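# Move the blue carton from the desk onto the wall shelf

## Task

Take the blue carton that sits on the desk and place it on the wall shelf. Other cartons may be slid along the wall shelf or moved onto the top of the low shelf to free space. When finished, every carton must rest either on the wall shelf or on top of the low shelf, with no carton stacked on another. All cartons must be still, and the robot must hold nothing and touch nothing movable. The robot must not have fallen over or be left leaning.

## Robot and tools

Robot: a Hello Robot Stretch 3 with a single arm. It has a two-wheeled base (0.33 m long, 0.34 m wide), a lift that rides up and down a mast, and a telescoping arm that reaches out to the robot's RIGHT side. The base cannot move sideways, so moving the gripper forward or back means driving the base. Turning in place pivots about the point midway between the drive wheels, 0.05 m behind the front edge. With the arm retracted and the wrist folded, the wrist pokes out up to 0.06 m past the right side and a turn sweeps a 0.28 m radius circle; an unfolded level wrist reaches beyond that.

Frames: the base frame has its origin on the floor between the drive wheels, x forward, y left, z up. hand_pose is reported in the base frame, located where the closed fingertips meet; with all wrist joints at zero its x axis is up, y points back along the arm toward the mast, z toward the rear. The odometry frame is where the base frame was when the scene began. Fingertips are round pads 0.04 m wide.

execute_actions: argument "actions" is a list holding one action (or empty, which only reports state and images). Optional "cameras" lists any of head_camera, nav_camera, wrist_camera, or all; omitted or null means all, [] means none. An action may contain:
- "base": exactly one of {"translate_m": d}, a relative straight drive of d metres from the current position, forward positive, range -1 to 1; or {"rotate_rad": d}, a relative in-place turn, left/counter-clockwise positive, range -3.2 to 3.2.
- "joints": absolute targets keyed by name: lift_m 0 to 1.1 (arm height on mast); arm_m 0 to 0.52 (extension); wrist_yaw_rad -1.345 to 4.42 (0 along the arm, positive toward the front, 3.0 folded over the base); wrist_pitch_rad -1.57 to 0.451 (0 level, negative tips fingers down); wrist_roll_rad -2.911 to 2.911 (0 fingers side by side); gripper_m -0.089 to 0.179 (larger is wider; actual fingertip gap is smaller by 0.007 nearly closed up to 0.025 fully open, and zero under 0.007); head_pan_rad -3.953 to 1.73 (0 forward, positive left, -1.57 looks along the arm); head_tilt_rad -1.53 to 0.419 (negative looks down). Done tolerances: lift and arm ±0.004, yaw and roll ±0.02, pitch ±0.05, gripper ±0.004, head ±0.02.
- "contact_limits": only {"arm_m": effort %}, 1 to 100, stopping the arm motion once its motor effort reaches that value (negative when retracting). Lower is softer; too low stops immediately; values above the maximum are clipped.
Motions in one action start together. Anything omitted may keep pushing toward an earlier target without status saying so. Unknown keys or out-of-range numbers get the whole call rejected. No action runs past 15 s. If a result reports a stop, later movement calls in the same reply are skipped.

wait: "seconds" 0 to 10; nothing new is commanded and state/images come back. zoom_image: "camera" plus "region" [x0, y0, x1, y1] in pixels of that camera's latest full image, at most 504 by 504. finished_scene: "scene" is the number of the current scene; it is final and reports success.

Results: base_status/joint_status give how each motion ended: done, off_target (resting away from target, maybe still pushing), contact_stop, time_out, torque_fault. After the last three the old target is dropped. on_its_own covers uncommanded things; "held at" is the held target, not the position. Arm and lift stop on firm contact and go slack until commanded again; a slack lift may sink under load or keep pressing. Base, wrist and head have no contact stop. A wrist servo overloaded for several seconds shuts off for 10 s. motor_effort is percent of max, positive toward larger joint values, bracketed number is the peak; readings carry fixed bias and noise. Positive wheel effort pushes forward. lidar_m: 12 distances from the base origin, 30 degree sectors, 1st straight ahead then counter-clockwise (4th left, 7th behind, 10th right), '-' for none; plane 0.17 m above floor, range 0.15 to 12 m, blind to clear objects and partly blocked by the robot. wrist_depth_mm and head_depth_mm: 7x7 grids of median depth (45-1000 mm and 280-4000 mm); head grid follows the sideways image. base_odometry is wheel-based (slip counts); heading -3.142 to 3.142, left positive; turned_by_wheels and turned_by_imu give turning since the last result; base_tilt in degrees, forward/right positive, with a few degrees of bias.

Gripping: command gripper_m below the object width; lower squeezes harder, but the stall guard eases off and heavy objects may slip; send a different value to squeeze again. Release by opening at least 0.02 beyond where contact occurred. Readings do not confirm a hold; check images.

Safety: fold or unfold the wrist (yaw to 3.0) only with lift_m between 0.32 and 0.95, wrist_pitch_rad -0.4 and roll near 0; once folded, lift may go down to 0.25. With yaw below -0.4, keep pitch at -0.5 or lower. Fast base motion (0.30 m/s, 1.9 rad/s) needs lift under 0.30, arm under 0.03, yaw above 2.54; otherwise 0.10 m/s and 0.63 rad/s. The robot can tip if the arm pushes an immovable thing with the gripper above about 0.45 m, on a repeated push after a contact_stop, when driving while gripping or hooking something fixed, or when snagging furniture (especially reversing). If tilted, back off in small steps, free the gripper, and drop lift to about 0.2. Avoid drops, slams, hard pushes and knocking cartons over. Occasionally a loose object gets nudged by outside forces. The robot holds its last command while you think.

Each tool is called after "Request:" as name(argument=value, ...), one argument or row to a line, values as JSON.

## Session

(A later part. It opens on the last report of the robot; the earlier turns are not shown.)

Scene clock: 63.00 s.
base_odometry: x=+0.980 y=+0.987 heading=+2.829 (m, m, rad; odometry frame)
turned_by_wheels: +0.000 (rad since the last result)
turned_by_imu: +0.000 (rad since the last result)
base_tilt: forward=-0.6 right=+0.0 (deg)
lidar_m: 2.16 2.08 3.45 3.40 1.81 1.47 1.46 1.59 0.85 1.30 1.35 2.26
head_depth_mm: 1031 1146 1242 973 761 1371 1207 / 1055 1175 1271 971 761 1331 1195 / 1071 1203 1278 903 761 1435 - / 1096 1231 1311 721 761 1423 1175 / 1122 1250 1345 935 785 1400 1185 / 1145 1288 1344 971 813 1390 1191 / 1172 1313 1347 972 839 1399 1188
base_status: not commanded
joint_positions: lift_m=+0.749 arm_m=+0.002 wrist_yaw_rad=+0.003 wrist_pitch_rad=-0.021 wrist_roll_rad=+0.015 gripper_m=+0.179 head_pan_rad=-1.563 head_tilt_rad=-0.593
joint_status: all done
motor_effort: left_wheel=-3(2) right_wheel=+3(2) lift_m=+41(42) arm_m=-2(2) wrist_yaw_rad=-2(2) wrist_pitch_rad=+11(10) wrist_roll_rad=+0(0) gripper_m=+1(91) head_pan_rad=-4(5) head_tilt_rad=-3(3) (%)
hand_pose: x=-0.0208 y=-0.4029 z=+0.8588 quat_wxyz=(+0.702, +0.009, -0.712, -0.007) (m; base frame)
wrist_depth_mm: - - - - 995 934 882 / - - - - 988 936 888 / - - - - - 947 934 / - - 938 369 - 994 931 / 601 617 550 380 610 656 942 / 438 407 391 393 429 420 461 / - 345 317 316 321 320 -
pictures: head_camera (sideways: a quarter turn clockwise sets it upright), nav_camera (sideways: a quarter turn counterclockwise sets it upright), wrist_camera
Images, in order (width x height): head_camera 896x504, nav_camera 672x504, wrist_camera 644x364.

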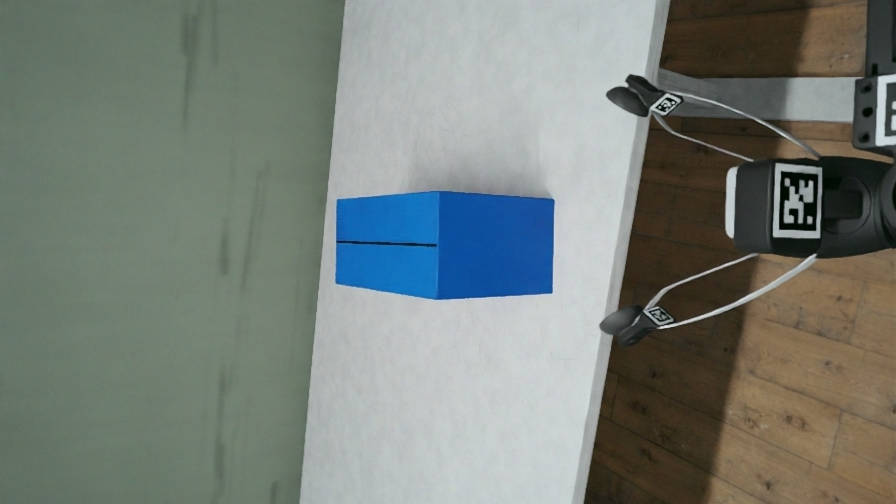

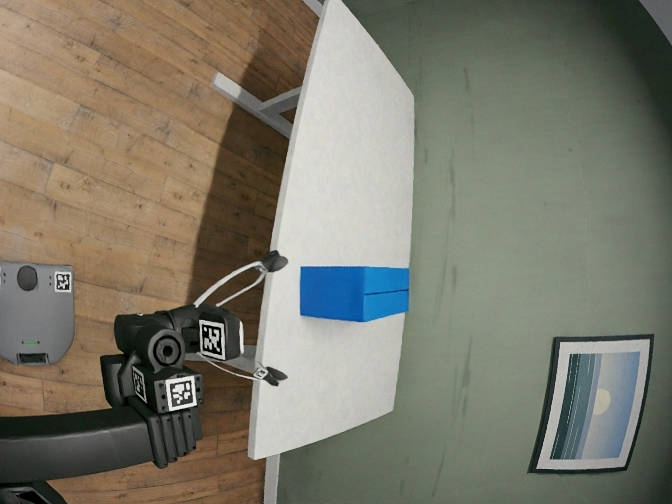

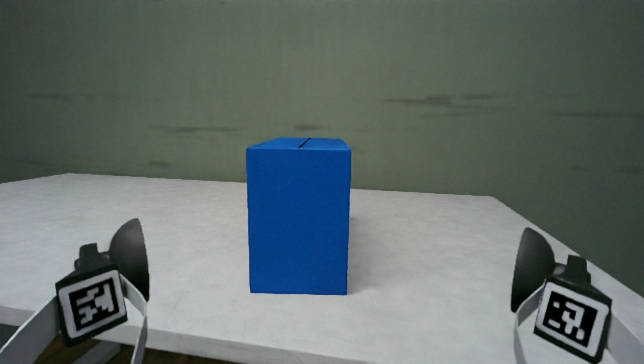

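Request:
execute_actions(
  actions=[
    {"base":{"translate_m":0.03},"joints":{"lift_m":0.73,"arm_m":0.252}},
  ],
  cameras=["wrist_camera"],
)

Request:
execute_actions(
  actions=[
    {"joints":{"gripper_m":0.07}},
  ],
  cameras=[],
)

Request:
execute_actions(
  actions=[
    {"joints":{"lift_m":0.78}},
  ],
  cameras=["wrist_camera"],
)

Request:
execute_actions(
  actions=[
    {"base":{"rotate_rad":1.21},"joints":{"arm_m":0}},
  ],
  cameras=["wrist_camera"],
)

Request:
execute_actions(
  actions=[
    {"base":{"translate_m":1}},
  ],
  cameras=[],
)

Request:
execute_actions(
  actions=[
    {"base":{"translate_m":1},"joints":{"lift_m":0.75}},
  ],
  cameras=[],
)

Request:
execute_actions(
  actions=[
    {"base":{"translate_m":0.4}},
  ],
  cameras=[],
)

Request:
execute_actions(
  actions=[
    {"base":{"rotate_rad":1.7}},
  ],
)

Scene clock: 67.07 s.
base_odometry: x=+0.952 y=+0.996 heading=+2.829 (m, m, rad; odometry frame)
turned_by_wheels: +0.000 (rad since the last result)
turned_by_imu: +0.001 (rad since the last result)
base_tilt: forward=-0.7 right=+0.1 (deg)
lidar_m: 2.15 2.05 3.43 3.41 1.85 1.50 1.49 1.60 0.86 1.31 1.33 2.25
head_depth_mm: 1037 1152 1247 976 760 1401 - / 1060 1173 1278 972 - 1360 1185 / 1081 1199 1281 732 - 1370 1188 / 1105 1236 1317 727 763 1399 1187 / 1131 1261 1343 972 811 1400 1191 / 1152 1288 1348 973 812 1392 1187 / 1175 1318 1341 972 837 1403 1186
base_status: done
joint_positions: lift_m=+0.730 arm_m=+0.252 wrist_yaw_rad=+0.002 wrist_pitch_rad=-0.020 wrist_roll_rad=+0.015 gripper_m=+0.179 head_pan_rad=-1.563 head_tilt_rad=-0.593
joint_status: all done
motor_effort: left_wheel=-3(5) right_wheel=+2(7) lift_m=+16(35) arm_m=+2(2) wrist_yaw_rad=-2(2) wrist_pitch_rad=+10(11) wrist_roll_rad=+0(0) gripper_m=-1(0) head_pan_rad=-3(4) head_tilt_rad=-3(3) (%)
hand_pose: x=-0.0211 y=-0.6524 z=+0.8401 quat_wxyz=(+0.702, +0.008, -0.712, -0.007) (m; base frame)
wrist_depth_mm: 945 893 824 781 757 711 685 / 984 889 863 829 765 726 702 / 977 920 878 810 777 744 715 / - 737 113 113 112 767 744 / 530 490 117 116 116 573 645 / 395 122 121 120 120 360 389 / 270 259 125 124 123 278 -
pictures: wrist_camera
Images, in order (width x height): wrist_camera 644x364.

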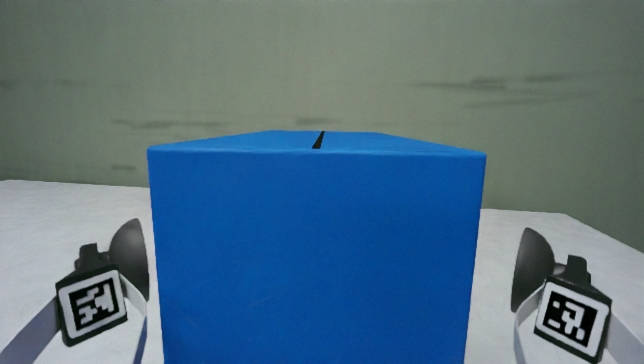

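Scene clock: 68.63 s.
base_odometry: x=+0.952 y=+0.996 heading=+2.829 (m, m, rad; odometry frame)
turned_by_wheels: +0.000 (rad since the last result)
turned_by_imu: +0.000 (rad since the last result)
base_tilt: forward=-0.7 right=+0.1 (deg)
lidar_m: 2.15 2.05 3.44 3.41 1.85 1.50 1.49 1.61 0.86 1.31 1.32 2.25
head_depth_mm: 1039 1152 1245 973 762 1407 - / 1059 1180 1283 975 - 1372 1182 / 1077 1201 1289 724 - 1367 1191 / 1100 1232 1328 725 772 1403 1186 / 1130 1261 1353 969 812 1405 1187 / 1143 1292 1339 974 811 1408 1188 / 1175 1320 1340 971 837 1400 1188
base_status: not commanded
joint_positions: lift_m=+0.730 arm_m=+0.252 wrist_yaw_rad=+0.002 wrist_pitch_rad=-0.020 wrist_roll_rad=+0.015 gripper_m=+0.071 head_pan_rad=-1.563 head_tilt_rad=-0.593
joint_status: all done
motor_effort: left_wheel=-3(3) right_wheel=+3(2) lift_m=+16(16) arm_m=+2(2) wrist_yaw_rad=-2(1) wrist_pitch_rad=+10(10) wrist_roll_rad=+0(0) gripper_m=-22(100) head_pan_rad=-4(3) head_tilt_rad=-3(3) (%)
hand_pose: x=-0.0211 y=-0.6524 z=+0.8401 quat_wxyz=(+0.702, +0.008, -0.712, -0.007) (m; base frame)
wrist_depth_mm: 922 855 831 777 745 713 666 / 967 933 846 785 774 734 715 / 991 917 890 819 795 724 715 / 975 944 119 118 118 755 719 / 540 549 123 122 121 519 640 / 371 381 127 126 125 125 392 / 295 270 131 130 130 275 293
pictures: none
No camera images: the call's "cameras" was empty. Leave "cameras" out to get every camera's image.

Scene clock: 69.93 s.
base_odometry: x=+0.952 y=+0.996 heading=+2.829 (m, m, rad; odometry frame)
turned_by_wheels: +0.000 (rad since the last result)
turned_by_imu: +0.000 (rad since the last result)
base_tilt: forward=-0.6 right=+0.1 (deg)
lidar_m: 2.15 2.05 3.44 3.41 1.85 1.50 1.49 1.60 0.86 1.30 1.32 2.26
head_depth_mm: 1039 1154 1249 973 785 - - / 1060 1180 1281 1015 - 1399 1182 / 1082 1197 1277 673 - 1409 1186 / 1099 1230 1274 686 763 1410 1188 / 1124 1260 1345 972 811 1416 1183 / 1147 1287 1340 969 812 1399 1190 / 1173 1324 1346 973 839 1404 1191
base_status: not commanded
joint_positions: lift_m=+0.779 arm_m=+0.252 wrist_yaw_rad=+0.002 wrist_pitch_rad=-0.029 wrist_roll_rad=+0.015 gripper_m=+0.074 head_pan_rad=-1.563 head_tilt_rad=-0.593
joint_status: all done
motor_effort: left_wheel=-3(3) right_wheel=+1(2) lift_m=+42(41) arm_m=+2(2) wrist_yaw_rad=-2(2) wrist_pitch_rad=+15(15) wrist_roll_rad=+0(0) gripper_m=-20(21) head_pan_rad=-4(6) head_tilt_rad=-3(4) (%)
hand_pose: x=-0.0211 y=-0.6521 z=+0.8867 quat_wxyz=(+0.702, +0.011, -0.712, -0.010) (m; base frame)
wrist_depth_mm: 948 873 818 778 745 709 676 / 971 897 851 794 770 734 677 / - 960 863 828 785 754 710 / - 965 122 122 121 770 724 / 641 733 124 124 124 643 758 / 453 471 128 126 126 126 477 / 353 337 130 129 128 343 368
pictures: wrist_camera
Images, in order (width x height): wrist_camera 644x364.

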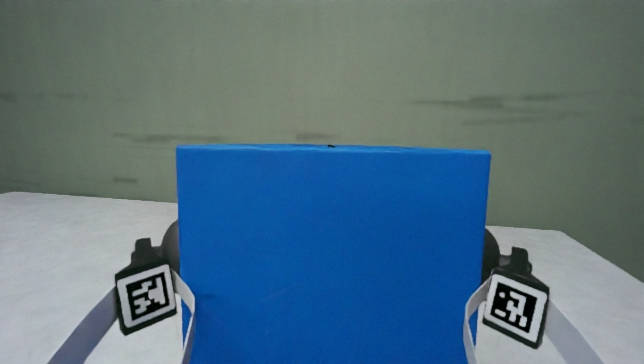

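Scene clock: 73.00 s.
base_odometry: x=+0.952 y=+0.996 heading=-2.244 (m, m, rad; odometry frame)
turned_by_wheels: +1.210 (rad since the last result)
turned_by_imu: +1.227 (rad since the last result)
base_tilt: forward=-0.7 right=+0.1 (deg)
lidar_m: 3.40 2.67 1.68 1.49 1.49 1.44 0.86 1.31 1.33 2.24 2.05 2.37
head_depth_mm: 1970 2241 2369 2018 1706 1402 1223 / 1950 2190 2466 2188 1714 1398 1238 / 1931 2148 2407 609 483 517 - / 1909 2126 2374 638 484 531 1169 / 1855 2075 2332 2185 1762 1399 1192 / 1840 2061 2308 2192 1712 1397 1184 / 1811 2024 2278 2163 1708 1404 1184
base_status: done
joint_positions: lift_m=+0.779 arm_m=+0.002 wrist_yaw_rad=+0.001 wrist_pitch_rad=-0.029 wrist_roll_rad=+0.015 gripper_m=+0.074 head_pan_rad=-1.563 head_tilt_rad=-0.593
joint_status: all done
joint sent to its limit — the command would take arm_m past its lower limit, so that joint was sent only as far as its limit.
motor_effort: left_wheel=-3(8) right_wheel=+2(8) lift_m=+43(42) arm_m=-2(2) wrist_yaw_rad=-1(1) wrist_pitch_rad=+15(15) wrist_roll_rad=+0(0) gripper_m=-20(21) head_pan_rad=-4(4) head_tilt_rad=-4(3) (%)
hand_pose: x=-0.0212 y=-0.4026 z=+0.8866 quat_wxyz=(+0.702, +0.011, -0.712, -0.010) (m; base frame)
wrist_depth_mm: - - - - - - - / - - - - - - - / - - - - - - - / - - 122 121 121 - - / - - 125 124 124 654 722 / - - 127 127 125 126 513 / - - 130 129 128 - -
pictures: wrist_camera
Images, in order (width x height): wrist_camera 644x364.

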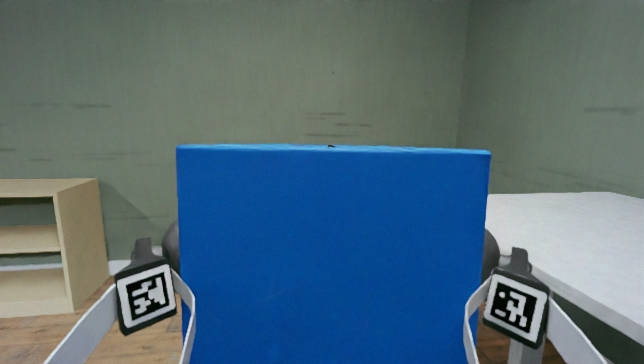

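Scene clock: 84.43 s.
base_odometry: x=+0.328 y=+0.214 heading=-2.244 (m, m, rad; odometry frame)
turned_by_wheels: +0.000 (rad since the last result)
turned_by_imu: +0.003 (rad since the last result)
base_tilt: forward=-0.7 right=+0.0 (deg)
lidar_m: 2.45 2.46 1.87 1.69 1.70 2.04 1.87 2.01 2.28 1.66 1.73 2.50
head_depth_mm: 1812 2028 2326 2180 1711 1408 1233 / 1784 1998 2284 2206 1701 1411 1244 / 1756 1965 2241 611 482 518 - / 1748 1940 2190 641 486 531 1168 / 1719 1914 2000 2008 1749 1408 1186 / 1688 1881 1928 2011 1704 1399 1191 / 1670 1857 1921 1966 1708 1393 1187
base_status: done
joint_positions: lift_m=+0.779 arm_m=+0.002 wrist_yaw_rad=+0.001 wrist_pitch_rad=-0.029 wrist_roll_rad=+0.015 gripper_m=+0.074 head_pan_rad=-1.563 head_tilt_rad=-0.593
joint_status: not commanded
motor_effort: left_wheel=-3(4) right_wheel=+2(6) lift_m=+42(42) arm_m=-2(3) wrist_yaw_rad=-1(1) wrist_pitch_rad=+15(15) wrist_roll_rad=+0(0) gripper_m=-20(21) head_pan_rad=-5(5) head_tilt_rad=-2(3) (%)
hand_pose: x=-0.0212 y=-0.4026 z=+0.8866 quat_wxyz=(+0.702, +0.011, -0.712, -0.010) (m; base frame)
wrist_depth_mm: - - - - - - - / - - - - - - - / - - - - - - - / - - 122 121 121 - - / - - 125 124 124 - - / - - 127 126 126 126 - / - - 130 129 128 - -
pictures: none
No camera images: the call's "cameras" was empty. Leave "cameras" out to get every camera's image.

Scene clock: 95.87 s.
base_odometry: x=-0.296 y=-0.567 heading=-2.244 (m, m, rad; odometry frame)
turned_by_wheels: +0.000 (rad since the last result)
turned_by_imu: +0.003 (rad since the last result)
base_tilt: forward=-0.7 right=+0.1 (deg)
lidar_m: 1.46 1.48 1.79 1.87 1.88 2.28 2.87 2.89 1.81 1.54 1.47 1.63
head_depth_mm: 1658 1868 1900 1994 1706 1399 1221 / 1633 1817 1913 1986 1713 1403 1219 / 1610 1803 1808 666 501 532 - / 1579 1774 1886 1738 501 541 1176 / 1559 1746 1806 1911 1714 1410 1188 / 1543 1706 1851 2027 1724 1392 1186 / 1515 1686 1904 2089 1701 1396 1193
base_status: done
joint_positions: lift_m=+0.750 arm_m=+0.002 wrist_yaw_rad=+0.001 wrist_pitch_rad=-0.030 wrist_roll_rad=+0.015 gripper_m=+0.074 head_pan_rad=-1.563 head_tilt_rad=-0.593
joint_status: all done
motor_effort: left_wheel=-3(3) right_wheel=+2(6) lift_m=+17(42) arm_m=-2(2) wrist_yaw_rad=-1(1) wrist_pitch_rad=+15(15) wrist_roll_rad=+0(0) gripper_m=-19(20) head_pan_rad=-5(5) head_tilt_rad=-3(2) (%)
hand_pose: x=-0.0212 y=-0.4026 z=+0.8574 quat_wxyz=(+0.702, +0.011, -0.712, -0.011) (m; base frame)
wrist_depth_mm: - - - - - - - / - - - - - - - / - - - - - - - / - - 122 122 122 - - / - - 125 124 123 - - / - - 128 127 126 125 - / - - 130 130 128 - -
pictures: none
No camera images: the call's "cameras" was empty. Leave "cameras" out to get every camera's image.

Scene clock: 101.30 s.
base_odometry: x=-0.545 y=-0.880 heading=-2.244 (m, m, rad; odometry frame)
turned_by_wheels: +0.000 (rad since the last result)
turned_by_imu: +0.001 (rad since the last result)
base_tilt: forward=-0.7 right=+0.1 (deg)
lidar_m: 1.07 1.08 1.31 1.94 1.95 2.37 3.26 3.19 1.64 1.42 1.81 1.19
head_depth_mm: 1596 1784 1789 1892 1727 1395 1215 / 1578 1773 1816 1903 1718 1408 1215 / 1543 1721 1792 664 502 532 - / 1528 1688 1832 1689 501 542 1173 / 1501 1675 1894 2083 1709 1398 1189 / 1486 1644 1862 2055 1708 1404 1185 / 1454 1620 1808 2028 1708 1398 1184
base_status: done
joint_positions: lift_m=+0.750 arm_m=+0.002 wrist_yaw_rad=+0.001 wrist_pitch_rad=-0.030 wrist_roll_rad=+0.015 gripper_m=+0.074 head_pan_rad=-1.563 head_tilt_rad=-0.593
joint_status: not commanded
motor_effort: left_wheel=-3(3) right_wheel=+3(6) lift_m=+17(17) arm_m=-2(2) wrist_yaw_rad=-1(1) wrist_pitch_rad=+15(15) wrist_roll_rad=+0(0) gripper_m=-21(20) head_pan_rad=-4(3) head_tilt_rad=-4(3) (%)
hand_pose: x=-0.0212 y=-0.4026 z=+0.8574 quat_wxyz=(+0.702, +0.011, -0.712, -0.011) (m; base frame)
wrist_depth_mm: - - - - - - - / - - - - - - - / - - - - - - - / - - 123 122 121 - - / - - 125 124 123 - - / - - 127 126 126 126 - / - - 130 130 128 - -
pictures: none
No camera images: the call's "cameras" was empty. Leave "cameras" out to get every camera's image.

Scene clock: 104.93 s.
base_odometry: x=-0.545 y=-0.880 heading=-0.545 (m, m, rad; odometry frame)
turned_by_wheels: +1.700 (rad since the last result)
turned_by_imu: +1.723 (rad since the last result)
base_tilt: forward=-0.7 right=+0.1 (deg)
lidar_m: 1.93 2.00 2.65 3.25 2.67 1.64 1.42 1.59 1.13 1.07 1.10 1.47
head_depth_mm: 880 983 1054 961 1499 1407 1218 / 880 985 1035 969 1459 1407 1213 / 883 983 1074 665 501 532 - / 881 980 1111 1007 500 540 1169 / 882 978 1088 1048 1496 1405 1185 / 878 984 1032 967 1499 1398 1187 / 881 979 1054 987 1500 1399 1185
base_status: done
joint_positions: lift_m=+0.750 arm_m=+0.002 wrist_yaw_rad=+0.001 wrist_pitch_rad=-0.030 wrist_roll_rad=+0.015 gripper_m=+0.074 head_pan_rad=-1.563 head_tilt_rad=-0.593
joint_status: not commanded
motor_effort: left_wheel=-3(6) right_wheel=+3(6) lift_m=+16(16) arm_m=-2(3) wrist_yaw_rad=+0(1) wrist_pitch_rad=+15(15) wrist_roll_rad=+0(0) gripper_m=-20(20) head_pan_rad=-5(5) head_tilt_rad=-3(3) (%)
hand_pose: x=-0.0212 y=-0.4026 z=+0.8574 quat_wxyz=(+0.702, +0.011, -0.712, -0.011) (m; base frame)
wrist_depth_mm: 764 781 767 779 800 787 791 / 802 826 792 809 805 828 813 / 828 806 811 845 825 838 856 / 837 587 122 122 121 634 598 / 883 608 124 124 123 634 629 / 911 769 127 127 126 126 933 / 942 946 130 129 128 950 941
pictures: head_camera (sideways: a quarter turn clockwise sets it upright), nav_camera (sideways: a quarter turn counterclockwise sets it upright), wrist_camera
Images, in order (width x height): head_camera 896x504, nav_camera 672x504, wrist_camera 644x364.

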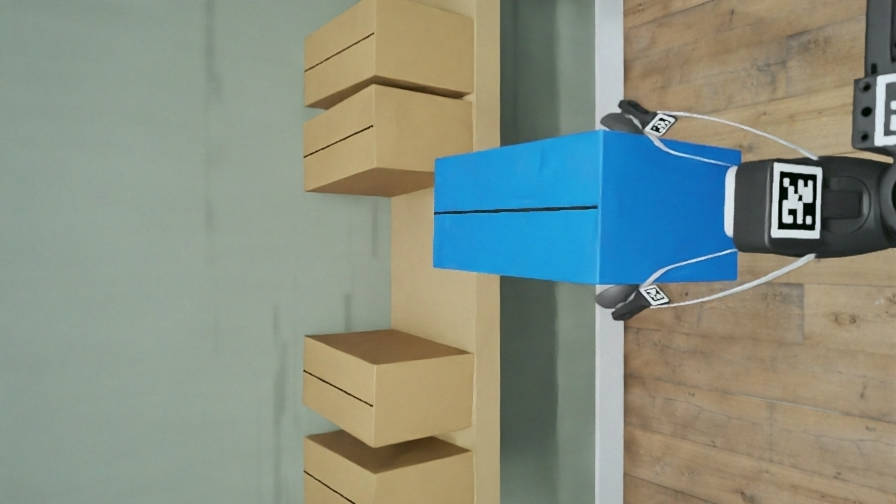

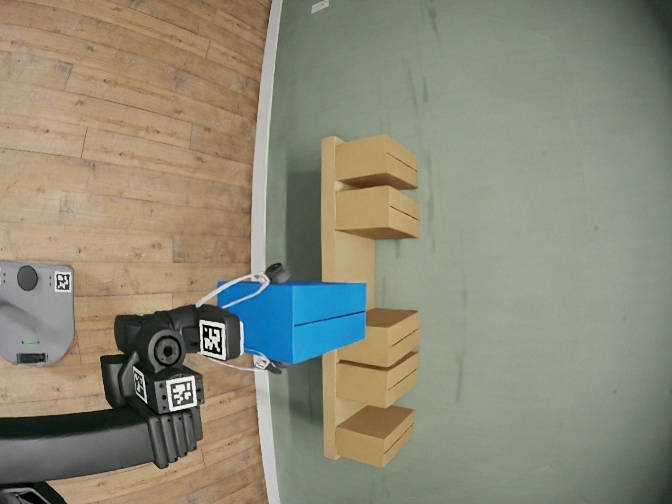

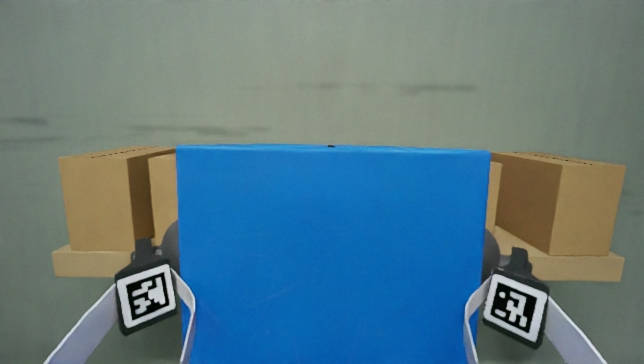

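Request:
execute_actions(
  actions=[
    {"base":{"translate_m":0.068},"joints":{"arm_m":0.457,"lift_m":0.735}},
  ],
  cameras=[],
)

Request:
execute_actions(
  actions=[
    {"joints":{"lift_m":0.69}},
  ],
  cameras=["wrist_camera"],
)

Request:
execute_actions(
  actions=[
    {"joints":{"gripper_m":0.17}},
  ],
  cameras=[],
)

Request:
execute_actions(
  actions=[
    {"joints":{"arm_m":0.35}},
  ],
)

Scene clock: 109.77 s.
base_odometry: x=-0.487 y=-0.915 heading=-0.545 (m, m, rad; odometry frame)
turned_by_wheels: +0.000 (rad since the last result)
turned_by_imu: +0.001 (rad since the last result)
base_tilt: forward=-0.7 right=+0.1 (deg)
lidar_m: 1.87 1.93 2.55 3.23 2.77 1.70 1.49 1.58 1.12 1.07 1.10 1.47
head_depth_mm: 874 977 1035 957 1477 1441 - / 878 978 1037 941 - 1385 1175 / 879 979 1050 - 1499 1401 1189 / 877 981 1048 1009 1503 1405 1186 / 878 981 1050 984 1496 1402 1189 / 878 978 1051 986 1494 1396 1188 / 878 979 1047 962 1495 1398 1188
base_status: done
joint_positions: lift_m=+0.735 arm_m=+0.457 wrist_yaw_rad=+0.001 wrist_pitch_rad=-0.030 wrist_roll_rad=+0.015 gripper_m=+0.074 head_pan_rad=-1.563 head_tilt_rad=-0.593
joint_status: all done
motor_effort: left_wheel=-3(5) right_wheel=+2(6) lift_m=+16(15) arm_m=+2(1) wrist_yaw_rad=-2(1) wrist_pitch_rad=+16(16) wrist_roll_rad=+0(0) gripper_m=-20(20) head_pan_rad=-3(4) head_tilt_rad=-4(4) (%)
hand_pose: x=-0.0212 y=-0.8571 z=+0.8423 quat_wxyz=(+0.702, +0.011, -0.712, -0.011) (m; base frame)
wrist_depth_mm: 348 348 343 353 351 355 356 / 359 361 363 363 359 367 367 / 368 370 371 373 376 386 379 / 280 283 122 122 121 267 325 / 177 221 124 124 123 205 176 / 173 209 127 127 126 126 161 / 167 256 130 129 128 232 155
pictures: none
No camera images: the call's "cameras" was empty. Leave "cameras" out to get every camera's image.

Scene clock: 111.00 s.
base_odometry: x=-0.487 y=-0.915 heading=-0.545 (m, m, rad; odometry frame)
turned_by_wheels: +0.000 (rad since the last result)
turned_by_imu: +0.000 (rad since the last result)
base_tilt: forward=-0.7 right=+0.1 (deg)
lidar_m: 1.87 1.92 2.56 3.25 2.77 1.70 1.49 1.58 1.12 1.07 1.10 1.47
head_depth_mm: 876 979 1037 961 1499 1409 1244 / 878 981 1037 958 1488 1366 1191 / 880 980 1067 - 1509 1408 1189 / 880 978 1065 1012 1500 1408 1190 / 875 978 1050 982 1493 1407 1188 / 875 979 1047 985 1501 1399 1180 / 878 980 1047 958 1487 1394 1189
base_status: not commanded
joint_positions: lift_m=+0.690 arm_m=+0.457 wrist_yaw_rad=+0.001 wrist_pitch_rad=-0.024 wrist_roll_rad=+0.015 gripper_m=+0.074 head_pan_rad=-1.563 head_tilt_rad=-0.593
joint_status: all done
motor_effort: left_wheel=-3(3) right_wheel=+2(2) lift_m=+16(18) arm_m=+1(2) wrist_yaw_rad=-1(0) wrist_pitch_rad=+12(16) wrist_roll_rad=+0(0) gripper_m=-20(20) head_pan_rad=-4(5) head_tilt_rad=-3(4) (%)
hand_pose: x=-0.0212 y=-0.8573 z=+0.7990 quat_wxyz=(+0.702, +0.009, -0.712, -0.008) (m; base frame)
wrist_depth_mm: 346 350 353 354 351 351 356 / 361 360 362 358 367 365 366 / 367 363 367 369 373 368 378 / 172 221 119 119 118 206 161 / 173 215 124 123 122 199 161 / 173 210 127 126 126 125 161 / 165 256 131 130 129 230 155
pictures: wrist_camera
Images, in order (width x height): wrist_camera 644x364.

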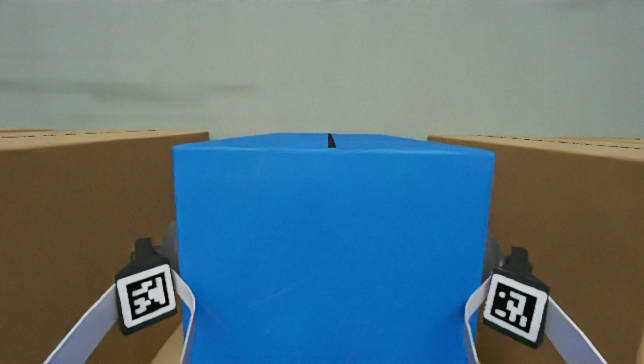

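Scene clock: 112.47 s.
base_odometry: x=-0.487 y=-0.915 heading=-0.545 (m, m, rad; odometry frame)
turned_by_wheels: +0.000 (rad since the last result)
turned_by_imu: +0.000 (rad since the last result)
base_tilt: forward=-0.7 right=+0.0 (deg)
lidar_m: 1.87 1.92 2.56 3.23 2.77 1.70 1.49 1.58 1.12 1.07 1.10 1.47
head_depth_mm: 878 982 1036 958 1484 1406 1238 / 881 975 1034 962 1495 1364 1187 / 876 979 1067 - 1513 1402 1186 / 876 978 1067 1004 1487 1396 1187 / 879 977 1050 988 1498 1403 1197 / 879 977 1048 985 1496 1413 1181 / 876 980 1050 962 1495 1400 1184
base_status: not commanded
joint_positions: lift_m=+0.690 arm_m=+0.457 wrist_yaw_rad=+0.001 wrist_pitch_rad=-0.021 wrist_roll_rad=+0.015 gripper_m=+0.170 head_pan_rad=-1.563 head_tilt_rad=-0.593
joint_status: all done
motor_effort: left_wheel=-3(3) right_wheel=+2(3) lift_m=+16(16) arm_m=+2(2) wrist_yaw_rad=-1(1) wrist_pitch_rad=+11(12) wrist_roll_rad=+0(0) gripper_m=+0(86) head_pan_rad=-4(4) head_tilt_rad=-3(3) (%)
hand_pose: x=-0.0212 y=-0.8574 z=+0.7997 quat_wxyz=(+0.702, +0.008, -0.712, -0.007) (m; base frame)
wrist_depth_mm: 346 348 351 355 360 359 359 / 358 357 364 365 364 370 367 / 364 363 367 370 372 373 375 / 171 218 118 117 117 194 161 / 172 209 121 121 120 196 161 / 168 276 125 125 124 124 154 / - 240 130 129 129 218 148
pictures: none
No camera images: the call's "cameras" was empty. Leave "cameras" out to get every camera's image.

Scene clock: 114.50 s.
base_odometry: x=-0.487 y=-0.915 heading=-0.545 (m, m, rad; odometry frame)
turned_by_wheels: +0.000 (rad since the last result)
turned_by_imu: +0.000 (rad since the last result)
base_tilt: forward=-0.7 right=+0.2 (deg)
lidar_m: 1.87 1.92 2.56 3.25 2.77 1.70 1.49 1.59 1.12 1.07 1.10 1.47
head_depth_mm: 875 980 1042 961 1501 1439 1229 / 877 980 1033 964 - 1407 1191 / 874 979 1067 948 - 1402 1189 / 879 977 1070 982 1510 1400 1182 / 878 979 1046 982 1488 1399 1193 / 876 981 1050 989 1499 1400 1189 / 875 976 1046 959 1491 1396 1192
base_status: not commanded
joint_positions: lift_m=+0.690 arm_m=+0.350 wrist_yaw_rad=+0.001 wrist_pitch_rad=-0.020 wrist_roll_rad=+0.015 gripper_m=+0.170 head_pan_rad=-1.563 head_tilt_rad=-0.593
joint_status: all done
motor_effort: left_wheel=-3(3) right_wheel=+3(2) lift_m=+16(16) arm_m=-2(1) wrist_yaw_rad=+0(1) wrist_pitch_rad=+11(11) wrist_roll_rad=+0(0) gripper_m=+0(0) head_pan_rad=-4(4) head_tilt_rad=-4(4) (%)
hand_pose: x=-0.0212 y=-0.7510 z=+0.7999 quat_wxyz=(+0.702, +0.008, -0.712, -0.007) (m; base frame)
wrist_depth_mm: 443 450 452 454 456 455 461 / 459 459 456 468 468 474 476 / 387 461 466 475 480 479 481 / 233 240 364 225 228 248 240 / 241 249 365 233 330 265 249 / 249 280 340 240 328 284 257 / - 260 279 247 270 265 270
pictures: head_camera (sideways: a quarter turn clockwise sets it upright), nav_camera (sideways: a quarter turn counterclockwise sets it upright), wrist_camera
Images, in order (width x height): head_camera 896x504, nav_camera 672x504, wrist_camera 644x364.

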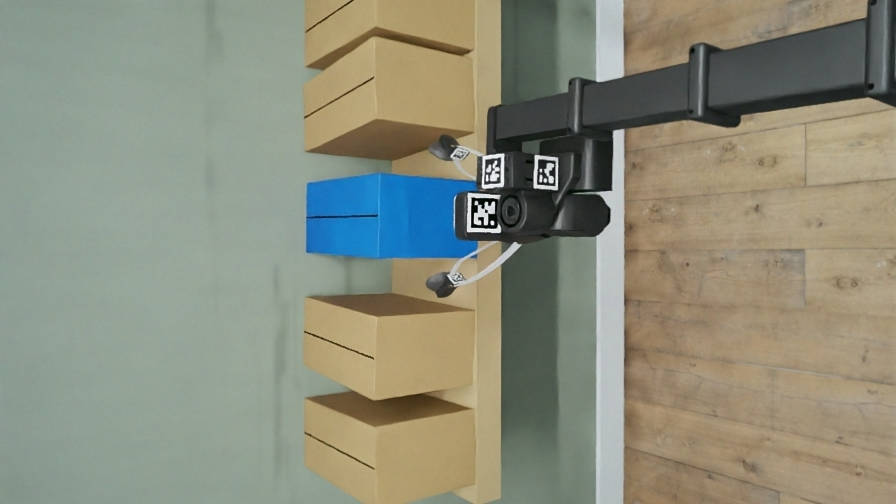

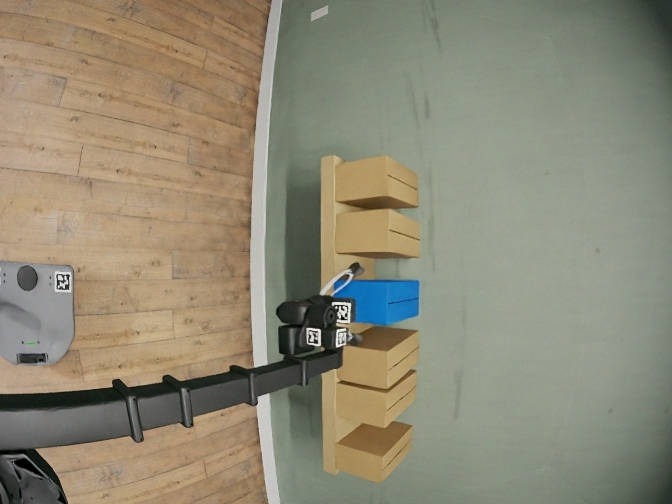

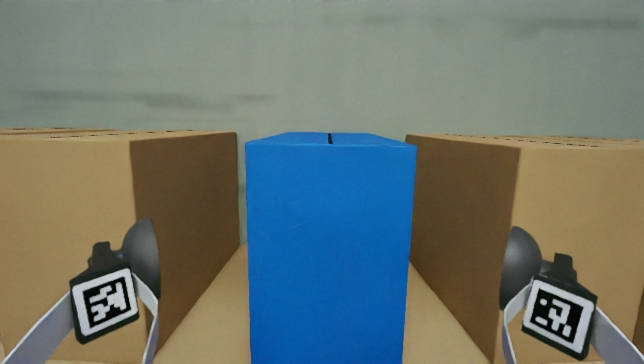

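Request:
finished_scene(
  scene=2,
)

The scene is finished: the task was done.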